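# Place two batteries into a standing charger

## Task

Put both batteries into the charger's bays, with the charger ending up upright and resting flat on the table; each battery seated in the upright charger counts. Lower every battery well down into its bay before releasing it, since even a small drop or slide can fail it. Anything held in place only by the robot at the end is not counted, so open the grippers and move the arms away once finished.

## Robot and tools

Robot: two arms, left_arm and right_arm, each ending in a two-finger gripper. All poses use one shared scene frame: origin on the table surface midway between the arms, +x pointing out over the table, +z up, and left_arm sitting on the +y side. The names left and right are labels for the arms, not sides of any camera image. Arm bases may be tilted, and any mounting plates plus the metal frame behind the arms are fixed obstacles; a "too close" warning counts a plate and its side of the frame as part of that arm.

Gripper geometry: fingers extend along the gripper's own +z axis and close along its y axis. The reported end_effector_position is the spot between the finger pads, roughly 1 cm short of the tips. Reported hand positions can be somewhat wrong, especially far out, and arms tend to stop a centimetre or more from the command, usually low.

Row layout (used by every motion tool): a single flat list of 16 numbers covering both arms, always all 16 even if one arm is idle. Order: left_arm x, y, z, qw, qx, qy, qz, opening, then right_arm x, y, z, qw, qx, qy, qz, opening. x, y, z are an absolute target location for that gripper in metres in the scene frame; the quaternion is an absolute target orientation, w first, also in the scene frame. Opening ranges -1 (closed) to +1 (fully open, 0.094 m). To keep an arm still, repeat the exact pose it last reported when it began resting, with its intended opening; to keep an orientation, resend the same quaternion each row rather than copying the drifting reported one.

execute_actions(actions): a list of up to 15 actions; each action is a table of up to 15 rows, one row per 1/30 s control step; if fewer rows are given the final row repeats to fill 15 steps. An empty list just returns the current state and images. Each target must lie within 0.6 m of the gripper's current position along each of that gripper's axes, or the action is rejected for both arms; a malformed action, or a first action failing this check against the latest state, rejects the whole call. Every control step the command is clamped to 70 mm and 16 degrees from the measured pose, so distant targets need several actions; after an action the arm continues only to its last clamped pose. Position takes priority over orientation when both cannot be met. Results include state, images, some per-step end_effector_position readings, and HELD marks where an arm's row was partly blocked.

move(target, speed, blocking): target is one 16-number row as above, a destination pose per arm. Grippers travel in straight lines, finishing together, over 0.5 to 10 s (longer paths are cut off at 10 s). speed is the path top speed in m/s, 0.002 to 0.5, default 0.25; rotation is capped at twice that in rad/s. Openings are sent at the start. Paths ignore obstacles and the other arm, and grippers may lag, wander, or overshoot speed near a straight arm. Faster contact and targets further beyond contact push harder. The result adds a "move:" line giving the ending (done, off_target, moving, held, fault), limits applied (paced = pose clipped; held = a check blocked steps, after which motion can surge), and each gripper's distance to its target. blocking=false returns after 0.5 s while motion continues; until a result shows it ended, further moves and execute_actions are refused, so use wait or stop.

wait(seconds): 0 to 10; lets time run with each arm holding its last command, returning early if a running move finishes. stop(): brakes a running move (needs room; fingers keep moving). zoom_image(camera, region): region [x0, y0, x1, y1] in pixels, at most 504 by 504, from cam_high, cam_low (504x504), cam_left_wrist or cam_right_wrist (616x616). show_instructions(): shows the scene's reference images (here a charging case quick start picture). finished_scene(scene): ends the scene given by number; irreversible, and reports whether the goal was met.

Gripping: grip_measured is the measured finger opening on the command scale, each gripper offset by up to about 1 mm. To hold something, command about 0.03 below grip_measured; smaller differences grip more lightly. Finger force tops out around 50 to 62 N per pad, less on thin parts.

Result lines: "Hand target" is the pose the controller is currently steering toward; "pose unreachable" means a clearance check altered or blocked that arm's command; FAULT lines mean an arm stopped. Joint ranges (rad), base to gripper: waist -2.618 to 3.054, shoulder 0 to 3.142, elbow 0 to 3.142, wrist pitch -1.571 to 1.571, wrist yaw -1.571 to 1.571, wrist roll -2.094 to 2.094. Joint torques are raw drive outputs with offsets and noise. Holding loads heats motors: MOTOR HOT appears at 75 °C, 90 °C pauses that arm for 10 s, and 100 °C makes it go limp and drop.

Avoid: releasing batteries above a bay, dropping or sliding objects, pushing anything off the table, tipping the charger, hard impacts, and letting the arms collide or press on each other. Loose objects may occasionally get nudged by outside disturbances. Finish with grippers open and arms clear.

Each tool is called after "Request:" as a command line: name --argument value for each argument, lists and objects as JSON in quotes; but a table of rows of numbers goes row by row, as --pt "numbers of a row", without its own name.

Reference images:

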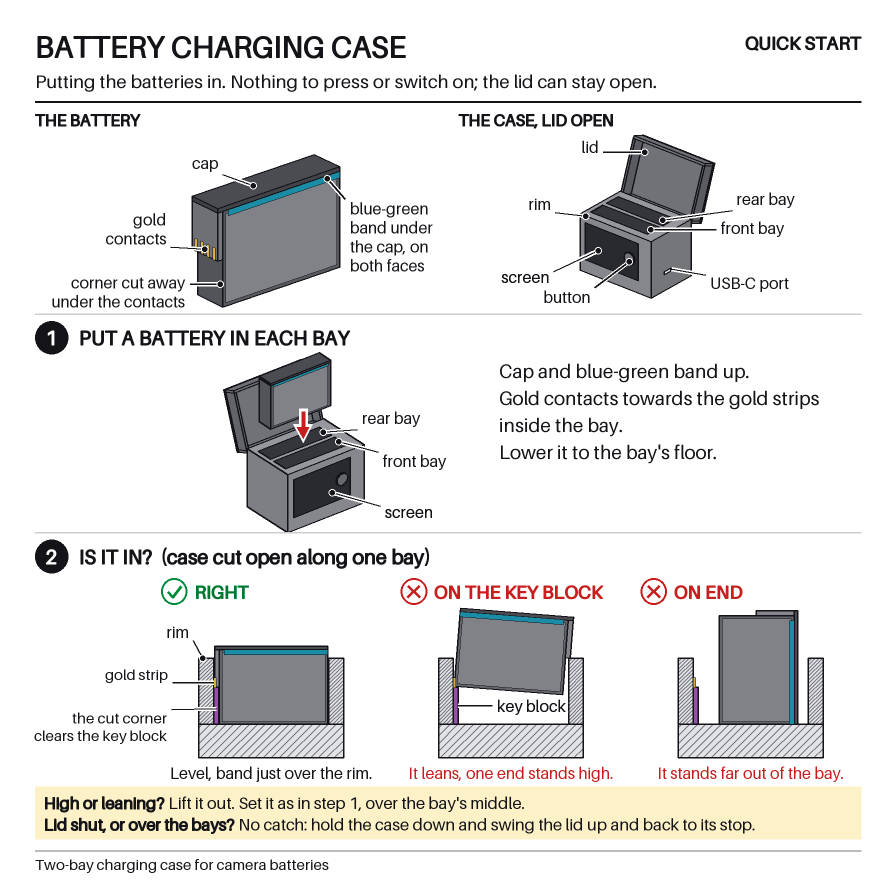

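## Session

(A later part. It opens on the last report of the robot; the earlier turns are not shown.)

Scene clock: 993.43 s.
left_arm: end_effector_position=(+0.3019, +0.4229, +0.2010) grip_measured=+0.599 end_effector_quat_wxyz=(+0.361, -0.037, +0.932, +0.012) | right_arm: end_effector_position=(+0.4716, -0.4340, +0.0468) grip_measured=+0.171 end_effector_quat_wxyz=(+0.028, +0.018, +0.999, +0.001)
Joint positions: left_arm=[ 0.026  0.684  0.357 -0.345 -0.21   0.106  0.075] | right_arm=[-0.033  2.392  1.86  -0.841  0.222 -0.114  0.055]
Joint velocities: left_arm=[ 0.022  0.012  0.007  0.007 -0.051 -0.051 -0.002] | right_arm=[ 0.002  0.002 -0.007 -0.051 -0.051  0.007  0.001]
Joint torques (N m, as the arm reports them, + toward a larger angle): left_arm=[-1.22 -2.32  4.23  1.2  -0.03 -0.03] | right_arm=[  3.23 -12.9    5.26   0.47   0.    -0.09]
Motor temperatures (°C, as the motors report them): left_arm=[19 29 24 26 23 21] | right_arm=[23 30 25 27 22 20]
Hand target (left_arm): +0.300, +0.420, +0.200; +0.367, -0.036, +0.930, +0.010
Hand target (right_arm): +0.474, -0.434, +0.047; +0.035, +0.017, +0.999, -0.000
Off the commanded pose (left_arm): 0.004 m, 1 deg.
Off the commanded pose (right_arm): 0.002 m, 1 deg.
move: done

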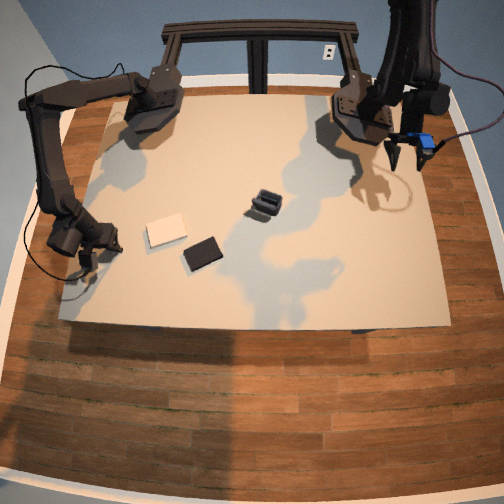

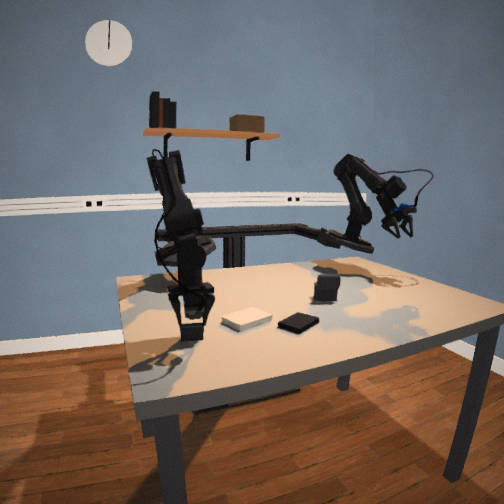

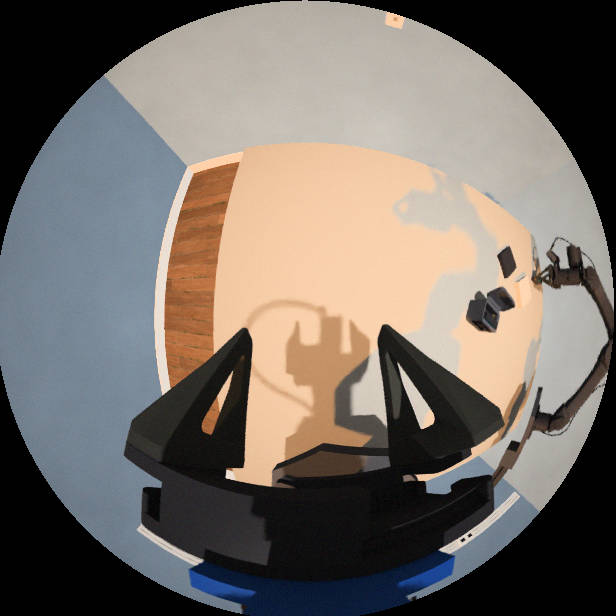

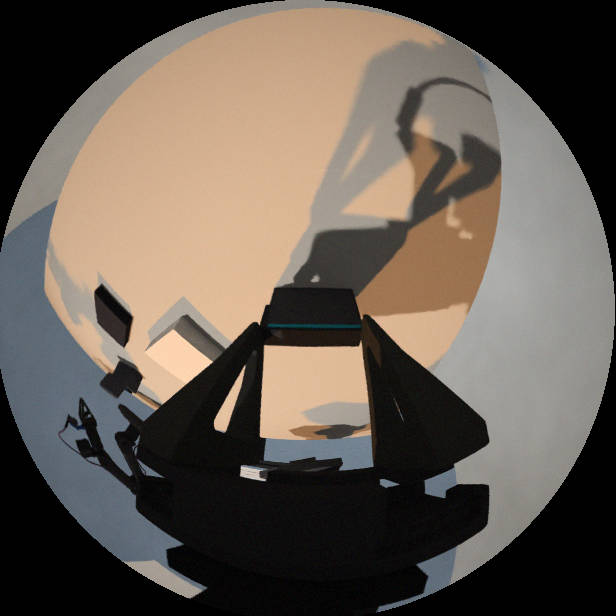

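Request:
move --target '[0.30,0.42,0.20,0.367,-0.036,0.930,0.010,0.6, 0.474,-0.434,0.15,0.035,0.0175,0.999,0,0.13]' --speed 0.08

Request:
move --target '[0.30,0.42,0.20,0.367,-0.036,0.930,0.010,0.6, 0.40,-0.2,0.20,0.0214,-0.6425,0.7657,0.018,0.13]' --speed 0.12

Scene clock: 1003.07 s.
left_arm: end_effector_position=(+0.3019, +0.4229, +0.2010) grip_measured=+0.599 end_effector_quat_wxyz=(+0.361, -0.037, +0.932, +0.012) | right_arm: end_effector_position=(+0.4632, -0.4355, +0.1238) grip_measured=+0.171 end_effector_quat_wxyz=(+0.006, +0.016, +1.000, +0.004)
Joint positions: left_arm=[ 0.026  0.684  0.357 -0.345 -0.21   0.106  0.075] | right_arm=[-0.001  2.301  2.006 -1.131  0.225 -0.076  0.055]
Joint velocities: left_arm=[-0.022 -0.002  0.002 -0.022 -0.022 -0.022 -0.001] | right_arm=[-0.012  0.007 -0.017 -0.007  0.037 -0.051 -0.   ]
Joint torques (N m, as the arm reports them, + toward a larger angle): left_arm=[-1.17 -2.2   4.05  1.2   0.   -0.06] | right_arm=[  4.74 -15.12   9.74   0.05   0.06   0.05]
Motor temperatures (°C, as the motors report them): left_arm=[19 29 24 26 23 21] | right_arm=[23 31 25 27 22 20]
Hand target (left_arm): +0.300, +0.420, +0.200; +0.367, -0.036, +0.930, +0.010
Hand target (right_arm): +0.474, -0.434, +0.150; +0.035, +0.018, +0.999, -0.000
Off the commanded pose (left_arm): 0.004 m, 1 deg.
Off the commanded pose (right_arm): 0.028 m, 3 deg.
move: off_target (right_arm)

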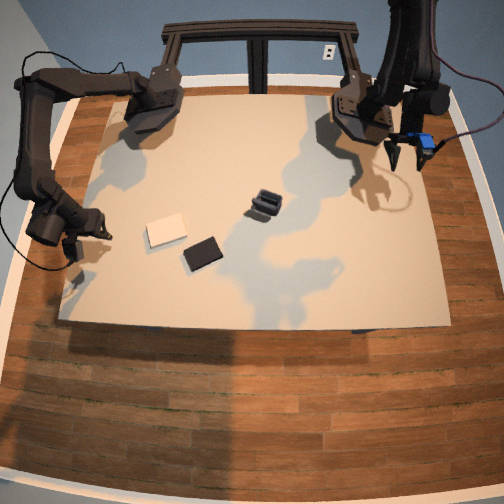

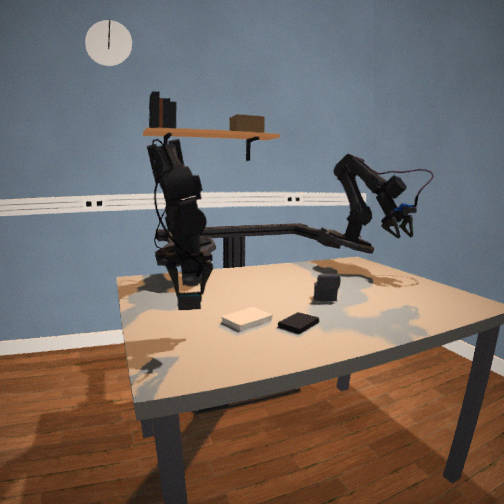

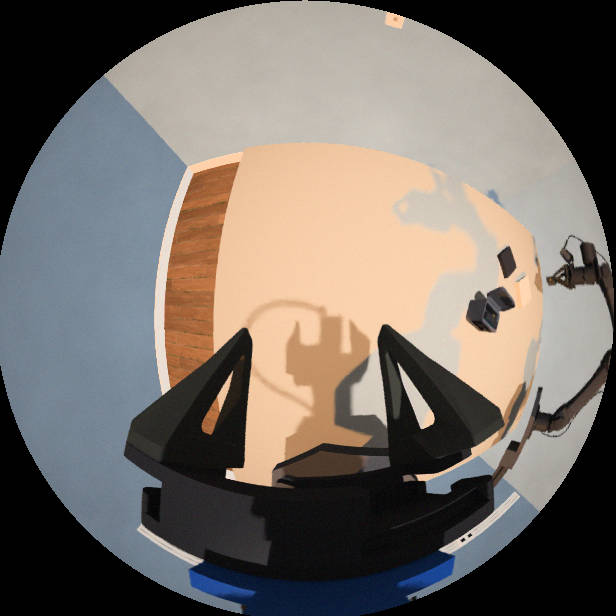

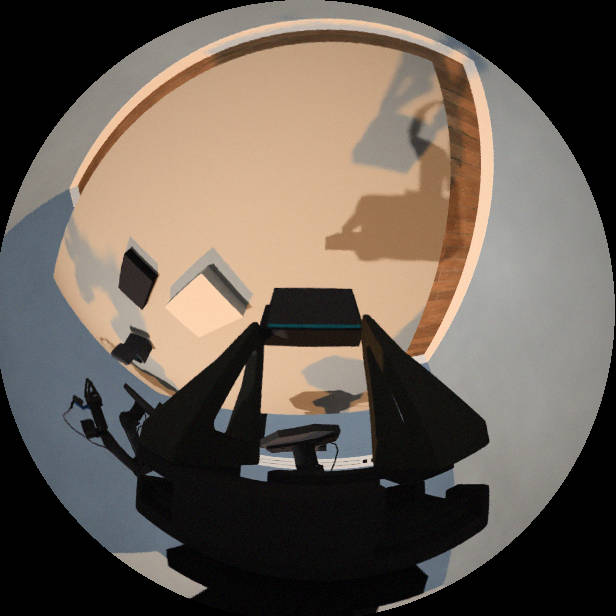

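Scene clock: 1009.40 s.
left_arm: end_effector_position=(+0.3019, +0.4229, +0.2010) grip_measured=+0.599 end_effector_quat_wxyz=(+0.361, -0.037, +0.932, +0.012) | right_arm: end_effector_position=(+0.3964, -0.2103, +0.1880) grip_measured=+0.171 end_effector_quat_wxyz=(+0.003, -0.635, +0.772, +0.014)
Joint positions: left_arm=[ 0.026  0.684  0.357 -0.345 -0.21   0.106  0.075] | right_arm=[ 0.54   2.239  1.91  -1.25   0.24  -0.923  0.055]
Joint velocities: left_arm=[-0.002 -0.007 -0.002  0.007  0.022 -0.022 -0.001] | right_arm=[-0.002 -0.012  0.007  0.007 -0.037 -0.007  0.   ]
Joint torques (N m, as the arm reports them, + toward a larger angle): left_arm=[-1.06 -2.24  4.    1.17 -0.02 -0.04] | right_arm=[  4.86 -11.23   9.81   0.03  -0.04  -0.1 ]
Motor temperatures (°C, as the motors report them): left_arm=[19 29 24 26 23 21] | right_arm=[24 31 25 27 22 20]
Hand target (left_arm): +0.300, +0.420, +0.200; +0.367, -0.036, +0.930, +0.010
Hand target (right_arm): +0.400, -0.203, +0.200; +0.018, -0.643, +0.766, +0.012
Off the commanded pose (left_arm): 0.004 m, 1 deg.
Off the commanded pose (right_arm): 0.016 m, 2 deg.
move: off_target (right_arm)

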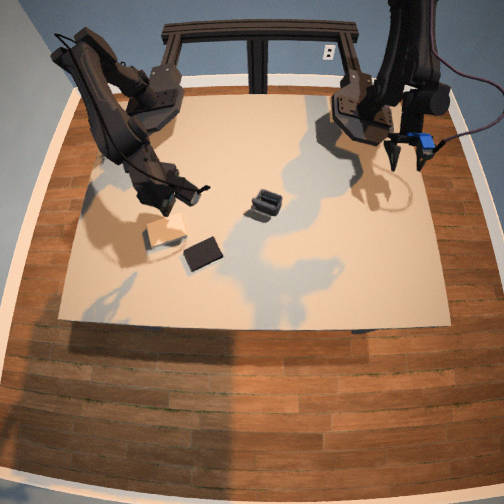

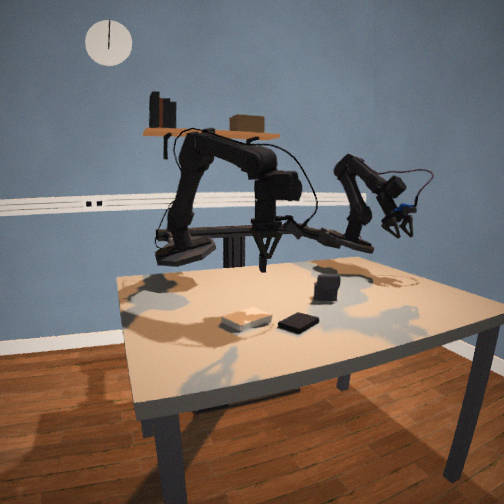

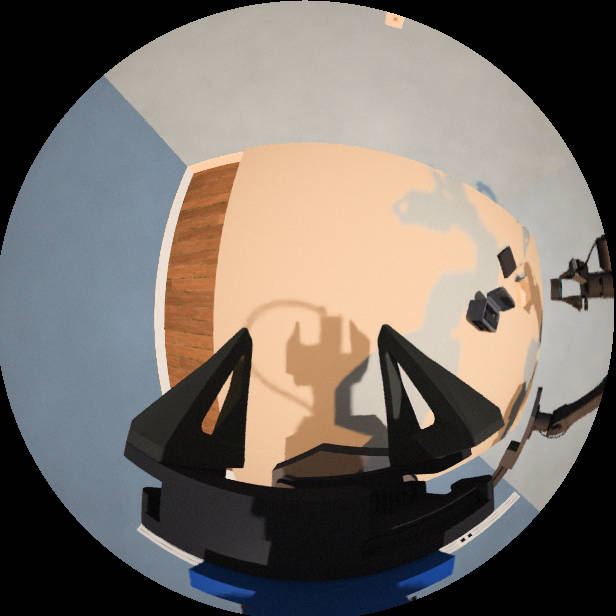

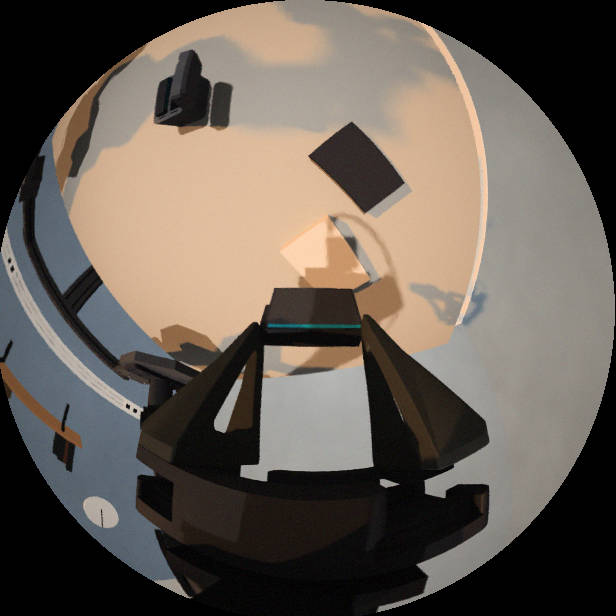

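Request:
move --target '[0.30,0.42,0.20,0.367,-0.036,0.930,0.010,0.6, 0.335,0.044,0.19,0.005,-0.983,0.182,0.0275,0.13]' --speed 0.12

Scene clock: 1019.43 s.
left_arm: end_effector_position=(+0.3019, +0.4229, +0.2010) grip_measured=+0.599 end_effector_quat_wxyz=(+0.361, -0.037, +0.932, +0.012) | right_arm: end_effector_position=(+0.3363, +0.0276, +0.1745) grip_measured=+0.171 end_effector_quat_wxyz=(-0.044, +0.980, -0.192, +0.009)
Joint positions: left_arm=[ 0.026  0.684  0.357 -0.345 -0.21   0.106  0.075] | right_arm=[ 0.98   2.894  2.828 -1.54   0.214 -1.867  0.055]
Joint velocities: left_arm=[-0.007 -0.007 -0.012 -0.051  0.007 -0.007  0.   ] | right_arm=[-0.012 -0.017 -0.012  0.037  0.022 -0.095 -0.   ]
Joint torques (N m, as the arm reports them, + toward a larger angle): left_arm=[-1.08 -2.21  4.11  1.2  -0.02 -0.05] | right_arm=[  5.32 -14.03   9.66   0.45  -0.13  -0.07]
Motor temperatures (°C, as the motors report them): left_arm=[19 29 24 26 23 21] | right_arm=[24 31 26 26 22 20]
Hand target (left_arm): +0.300, +0.420, +0.200; +0.367, -0.036, +0.930, +0.010
Hand target (right_arm): +0.335, +0.041, +0.189; -0.072, +0.980, -0.183, +0.016
Off the commanded pose (left_arm): 0.004 m, 1 deg.
Off the commanded pose (right_arm): 0.023 m, 6 deg.
elbow stopped short (right arm): the move would have taken joint 3 (elbow) straighter than the controller allows; a more bent joint 3 avoids this.
move: off_target (right_arm)

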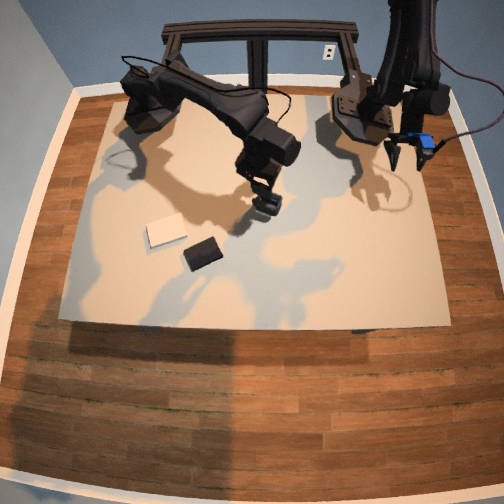

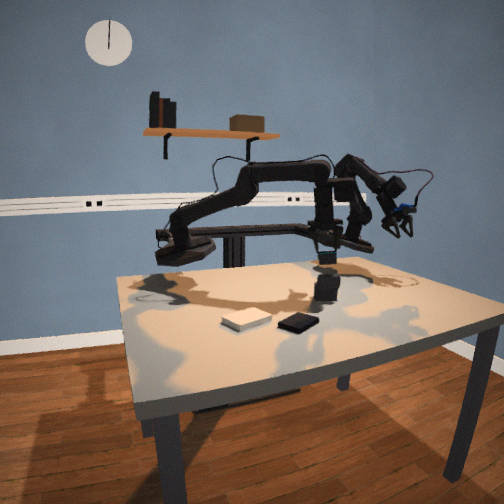

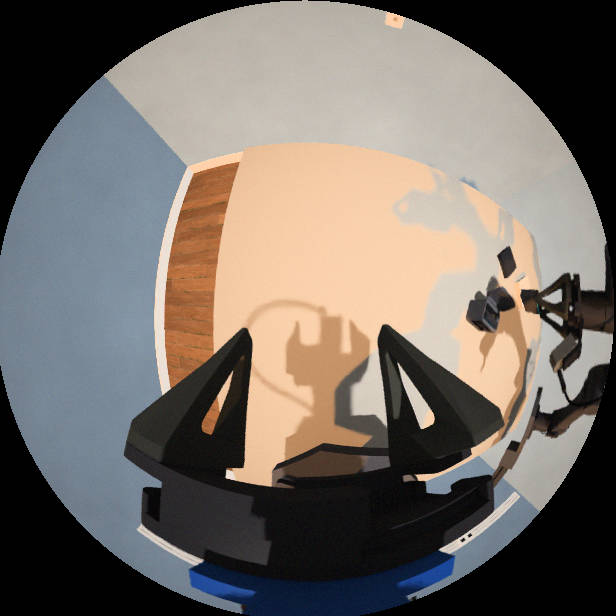

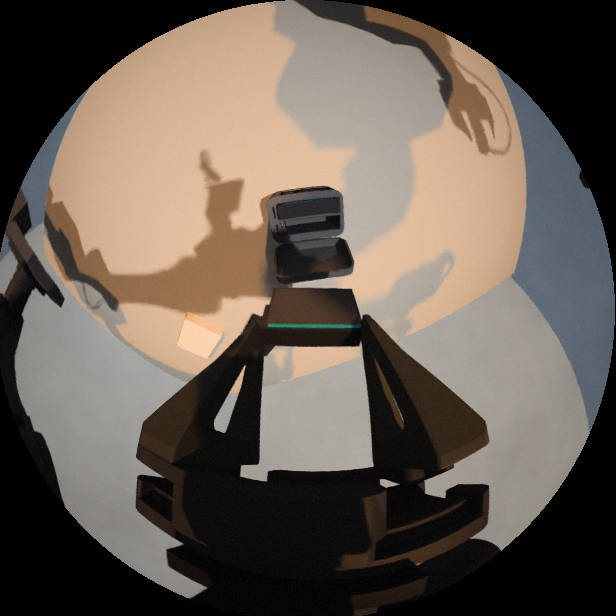

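Request:
move --target '[0.30,0.42,0.20,0.367,-0.036,0.930,0.010,0.6, 0.19,-0.01,0.17,0.005,-0.983,0.182,0.0275,0.13]' --speed 0.1

Scene clock: 1032.60 s.
left_arm: end_effector_position=(+0.3019, +0.4229, +0.2010) grip_measured=+0.599 end_effector_quat_wxyz=(+0.361, -0.037, +0.932, +0.012) | right_arm: end_effector_position=(+0.1932, -0.0171, +0.1574) grip_measured=+0.171 end_effector_quat_wxyz=(+0.018, +0.983, -0.180, -0.026)
Joint positions: left_arm=[ 0.026  0.684  0.357 -0.345 -0.21   0.106  0.075] | right_arm=[ 1.164  2.38   1.735 -1.143  0.173 -1.676  0.055]
Joint velocities: left_arm=[ 0.002 -0.017 -0.007 -0.066 -0.037 -0.022 -0.   ] | right_arm=[ 0.007 -0.007 -0.002 -0.037 -0.037 -0.022 -0.   ]
Joint torques (N m, as the arm reports them, + toward a larger angle): left_arm=[-1.06 -2.21  4.02  1.23 -0.04 -0.07] | right_arm=[  3.77 -13.71   5.47   0.13  -0.19   0.06]
Motor temperatures (°C, as the motors report them): left_arm=[19 29 24 26 23 21] | right_arm=[24 32 26 26 22 20]
Hand target (left_arm): +0.300, +0.420, +0.200; +0.367, -0.036, +0.930, +0.010
Hand target (right_arm): +0.190, -0.012, +0.171; -0.004, +0.983, -0.182, -0.026
Off the commanded pose (left_arm): 0.004 m, 1 deg.
Off the commanded pose (right_arm): 0.015 m, 3 deg.
move: off_target (right_arm)

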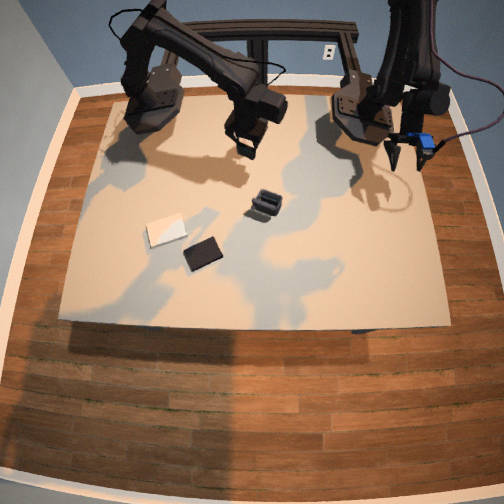

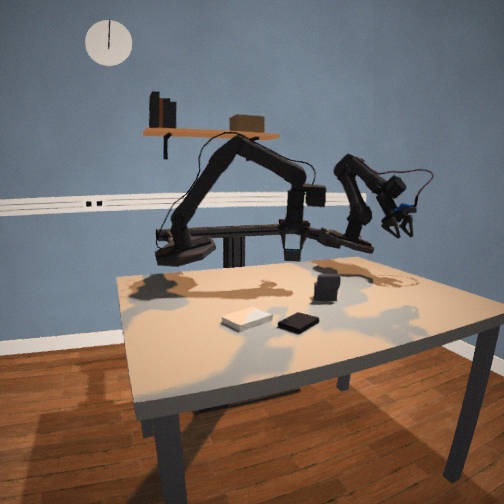

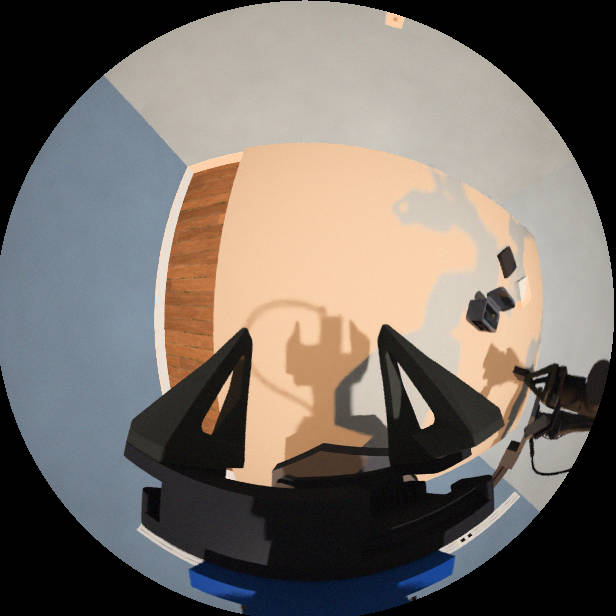

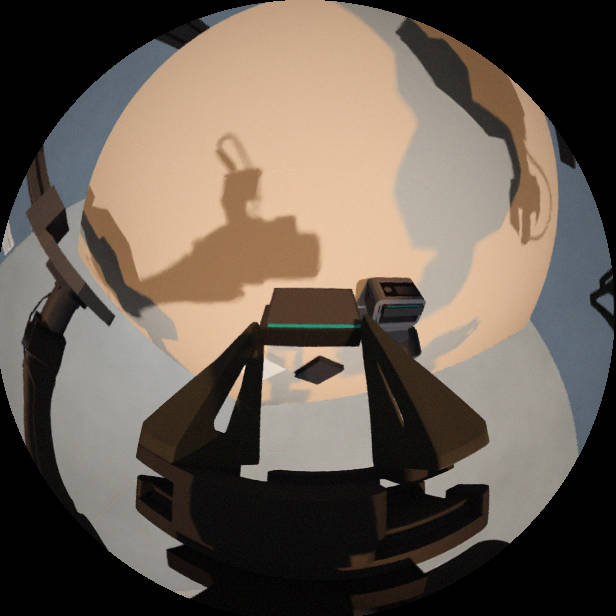

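Request:
move --target '[0.30,0.42,0.20,0.367,-0.036,0.930,0.010,0.6, 0.19,-0.012,0.056,0.005,-0.983,0.182,0.0275,0.13]' --speed 0.05

Request:
zoom_image --camera "cam_low" --region '[250, 200, 360, 310]'

Scene clock: 1037.93 s.
left_arm: end_effector_position=(+0.3019, +0.4229, +0.2010) grip_measured=+0.599 end_effector_quat_wxyz=(+0.361, -0.037, +0.932, +0.012) | right_arm: end_effector_position=(+0.1900, -0.0135, +0.0566) grip_measured=+0.171 end_effector_quat_wxyz=(-0.000, +0.983, -0.184, -0.024)
Joint positions: left_arm=[ 0.026  0.684  0.357 -0.345 -0.21   0.106  0.075] | right_arm=[ 1.12   2.507  1.528 -0.764  0.175 -1.718  0.055]
Joint velocities: left_arm=[-0.012 -0.002  0.002 -0.007 -0.037  0.037  0.001] | right_arm=[-0.002  0.007 -0.002  0.081 -0.037 -0.007 -0.   ]
Joint torques (N m, as the arm reports them, + toward a larger angle): left_arm=[-1.13 -2.17  4.07  1.18 -0.01 -0.06] | right_arm=[  2.51 -11.41   4.64   0.24  -0.12  -0.14]
Motor temperatures (°C, as the motors report them): left_arm=[19 28 24 26 23 21] | right_arm=[24 32 25 26 22 20]
Hand target (left_arm): +0.300, +0.420, +0.200; +0.367, -0.036, +0.930, +0.010
Hand target (right_arm): +0.189, -0.013, +0.056; -0.005, +0.983, -0.182, -0.028
Off the commanded pose (left_arm): 0.004 m, 1 deg.
Off the commanded pose (right_arm): 0.002 m, 1 deg.
move: done

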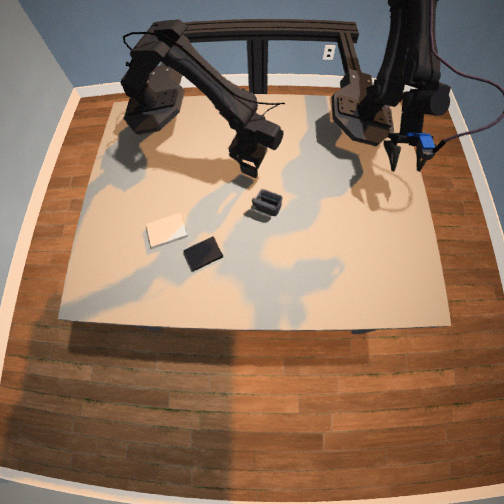

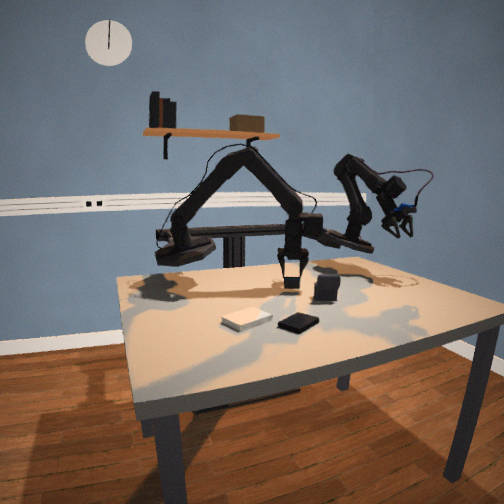

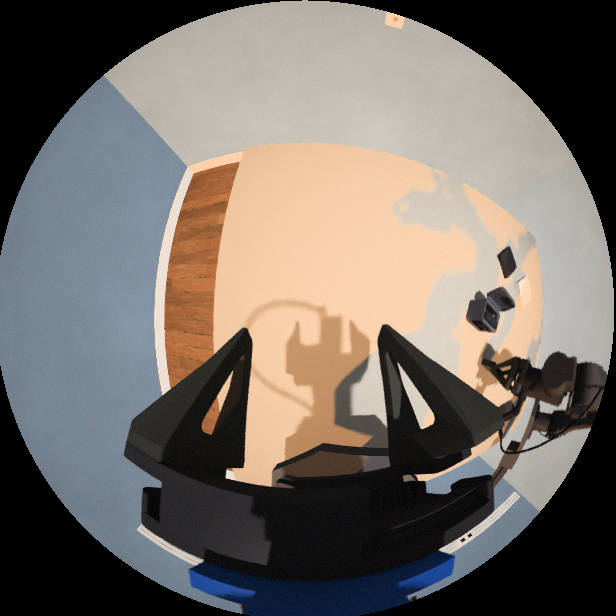

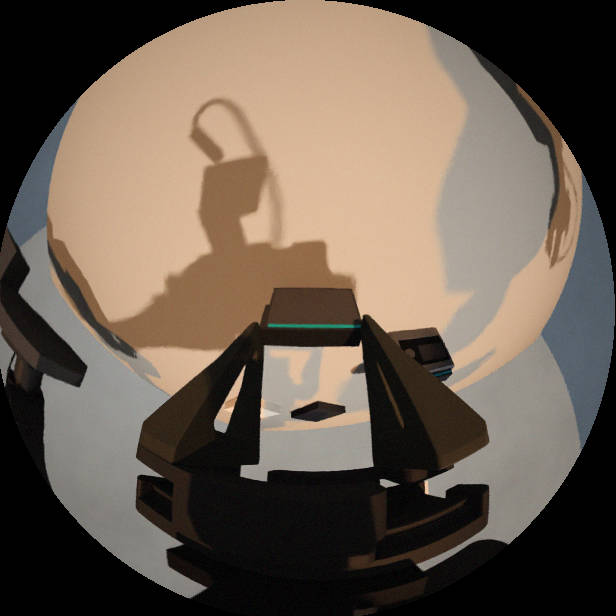

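Region (250, 200, 360, 310) of cam_low's 504x504 image, scaled by 4.582, with more detail than that image has.

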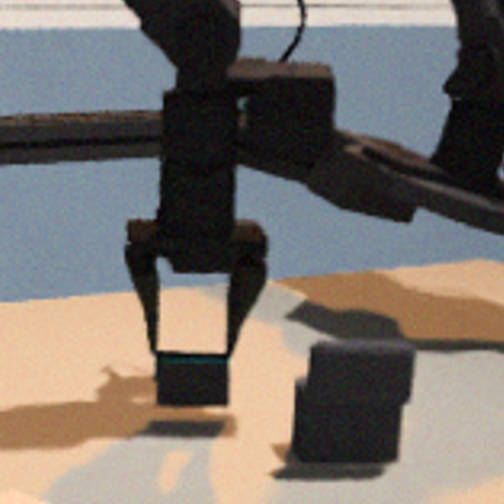

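Request:
move --target '[0.30,0.42,0.20,0.367,-0.036,0.930,0.010,0.6, 0.19,-0.013,0.047,0.005,-0.983,0.182,0.0275,0.13]' --speed 0.015

Request:
zoom_image --camera "cam_low" --region '[260, 240, 340, 310]'

Scene clock: 1041.27 s.
left_arm: end_effector_position=(+0.3019, +0.4229, +0.2010) grip_measured=+0.599 end_effector_quat_wxyz=(+0.361, -0.037, +0.932, +0.012) | right_arm: end_effector_position=(+0.1921, -0.0120, +0.0490) grip_measured=+0.171 end_effector_quat_wxyz=(-0.003, +0.982, -0.185, -0.023)
Joint positions: left_arm=[ 0.026  0.684  0.357 -0.345 -0.21   0.106  0.075] | right_arm=[ 1.113  2.525  1.528 -0.739  0.176 -1.724  0.055]
Joint velocities: left_arm=[-0.012 -0.017 -0.007  0.066  0.007  0.051 -0.   ] | right_arm=[ 0.012 -0.002 -0.007 -0.066 -0.022 -0.022 -0.001]
Joint torques (N m, as the arm reports them, + toward a larger angle): left_arm=[-1.07 -2.31  4.07  1.2  -0.02 -0.03] | right_arm=[  2.73 -11.23   4.1    0.24  -0.13  -0.11]
Motor temperatures (°C, as the motors report them): left_arm=[19 28 24 26 23 21] | right_arm=[24 31 25 26 22 20]
Hand target (left_arm): +0.300, +0.420, +0.200; +0.367, -0.036, +0.930, +0.010
Hand target (right_arm): +0.190, -0.013, +0.047; -0.005, +0.983, -0.182, -0.028
Off the commanded pose (left_arm): 0.004 m, 1 deg.
Off the commanded pose (right_arm): 0.003 m, 1 deg.
move: done

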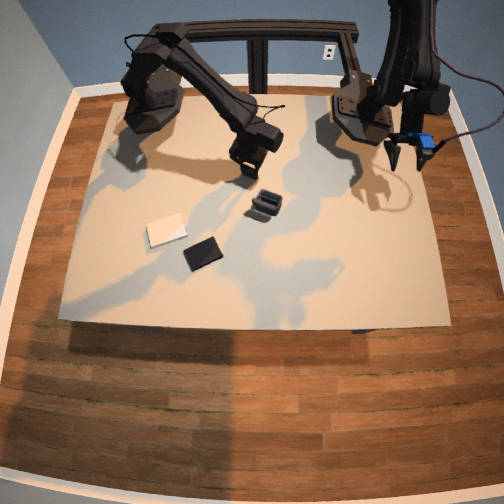

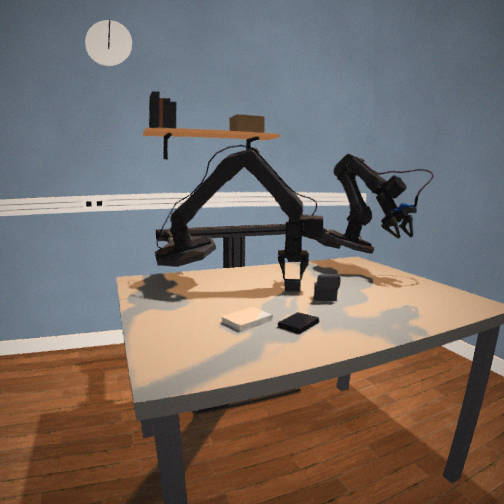

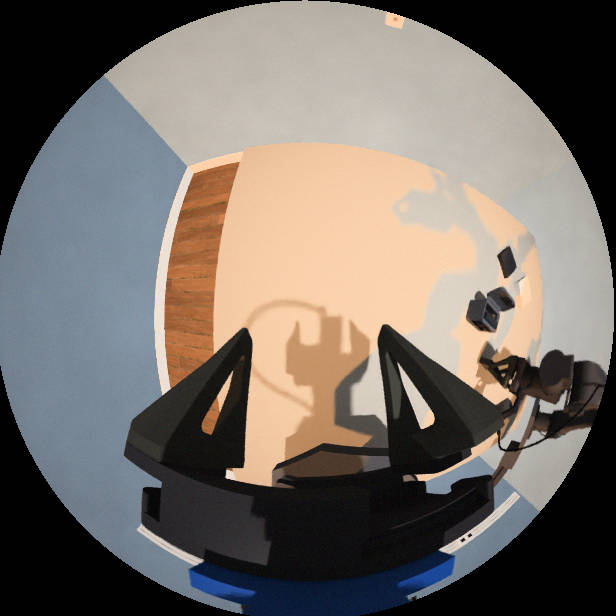

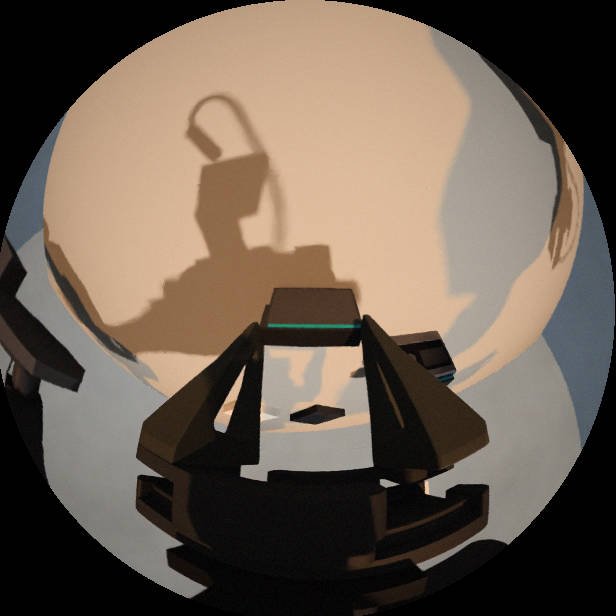

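Region (260, 240, 340, 310) of cam_low's 504x504 image, scaled by 6.300, with more detail than that image has; it fills the top 441 rows of this view, and the rest is white.

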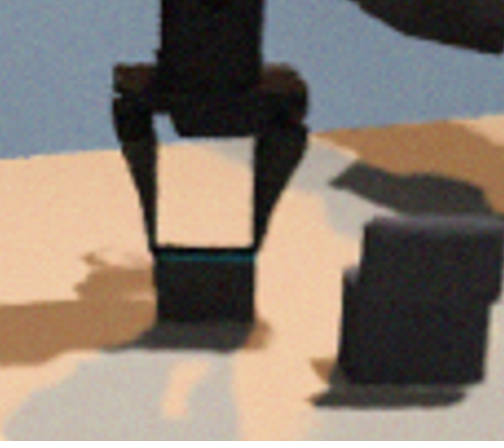

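Request:
move --target '[0.30,0.42,0.20,0.367,-0.036,0.930,0.010,0.6, 0.19,-0.013,0.043,0.005,-0.983,0.182,0.0275,0.13]' --speed 0.01

Request:
zoom_image --camera "cam_low" --region '[260, 240, 340, 310]'

Scene clock: 1045.93 s.
left_arm: end_effector_position=(+0.3019, +0.4229, +0.2010) grip_measured=+0.599 end_effector_quat_wxyz=(+0.361, -0.037, +0.932, +0.012) | right_arm: end_effector_position=(+0.1936, -0.0098, +0.0490) grip_measured=+0.171 end_effector_quat_wxyz=(-0.008, +0.982, -0.185, -0.020)
Joint positions: left_arm=[ 0.026  0.684  0.357 -0.345 -0.21   0.106  0.075] | right_arm=[ 1.113  2.525  1.528 -0.728  0.177 -1.726  0.055]
Joint velocities: left_arm=[ 0.002 -0.002 -0.002 -0.022 -0.081  0.007 -0.   ] | right_arm=[-0.007 -0.002 -0.007 -0.066 -0.051  0.051 -0.   ]
Joint torques (N m, as the arm reports them, + toward a larger angle): left_arm=[-1.03 -2.16  4.06  1.18 -0.02 -0.05] | right_arm=[  2.41 -10.62   3.92   0.27  -0.12  -0.07]
Motor temperatures (°C, as the motors report them): left_arm=[19 28 24 26 23 21] | right_arm=[24 31 25 26 22 20]
Hand target (left_arm): +0.300, +0.420, +0.200; +0.367, -0.036, +0.930, +0.010
Hand target (right_arm): +0.190, -0.013, +0.043; -0.005, +0.983, -0.182, -0.027
Off the commanded pose (left_arm): 0.004 m, 1 deg.
Off the commanded pose (right_arm): 0.008 m, 1 deg.
move: done

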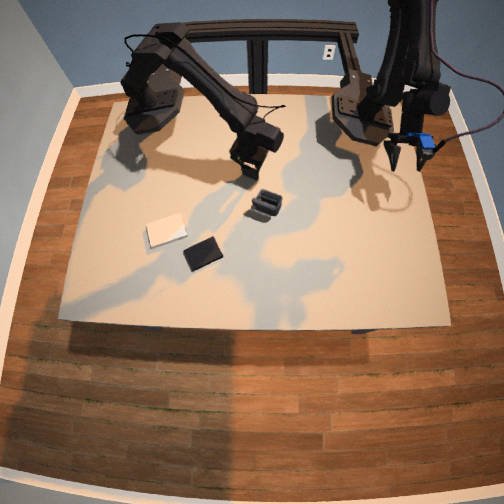

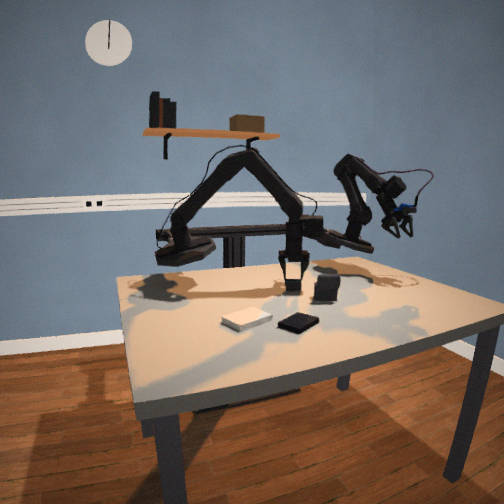

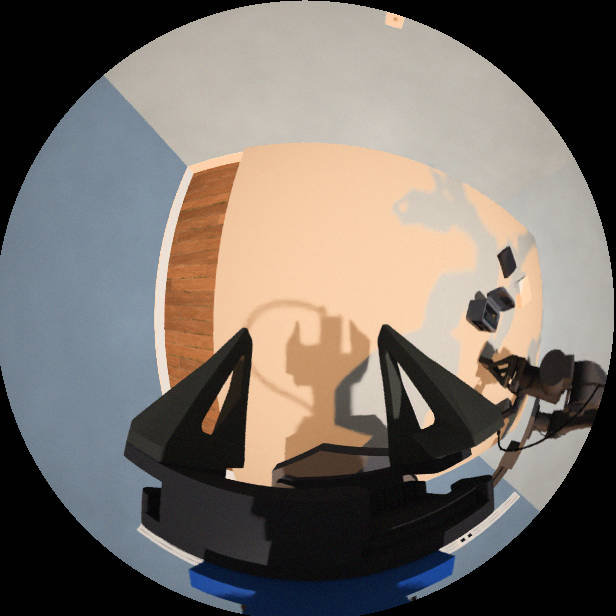

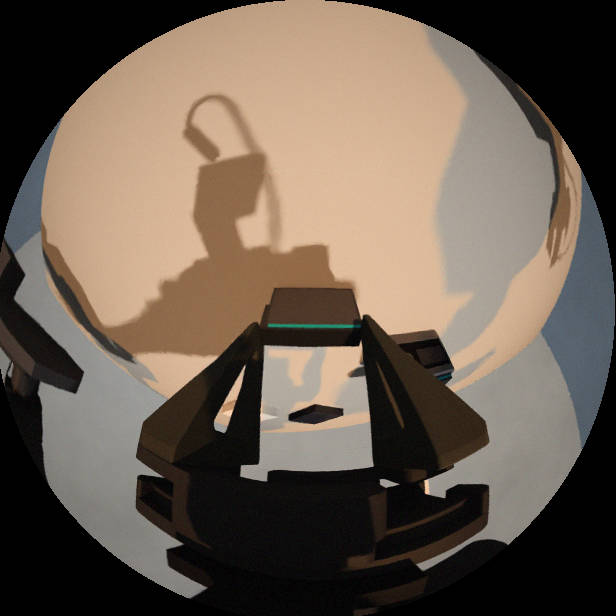

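Region (260, 240, 340, 310) of cam_low's 504x504 image, scaled by 6.300, with more detail than that image has; it fills the top 441 rows of this view, and the rest is white.

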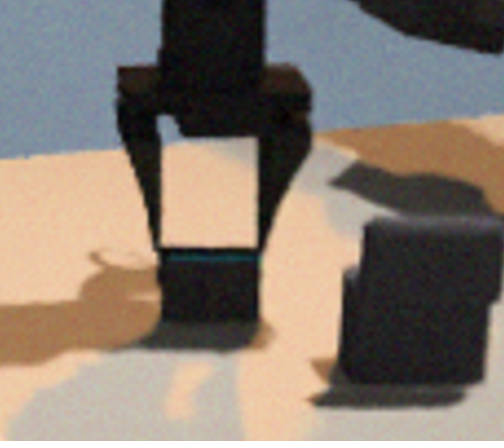

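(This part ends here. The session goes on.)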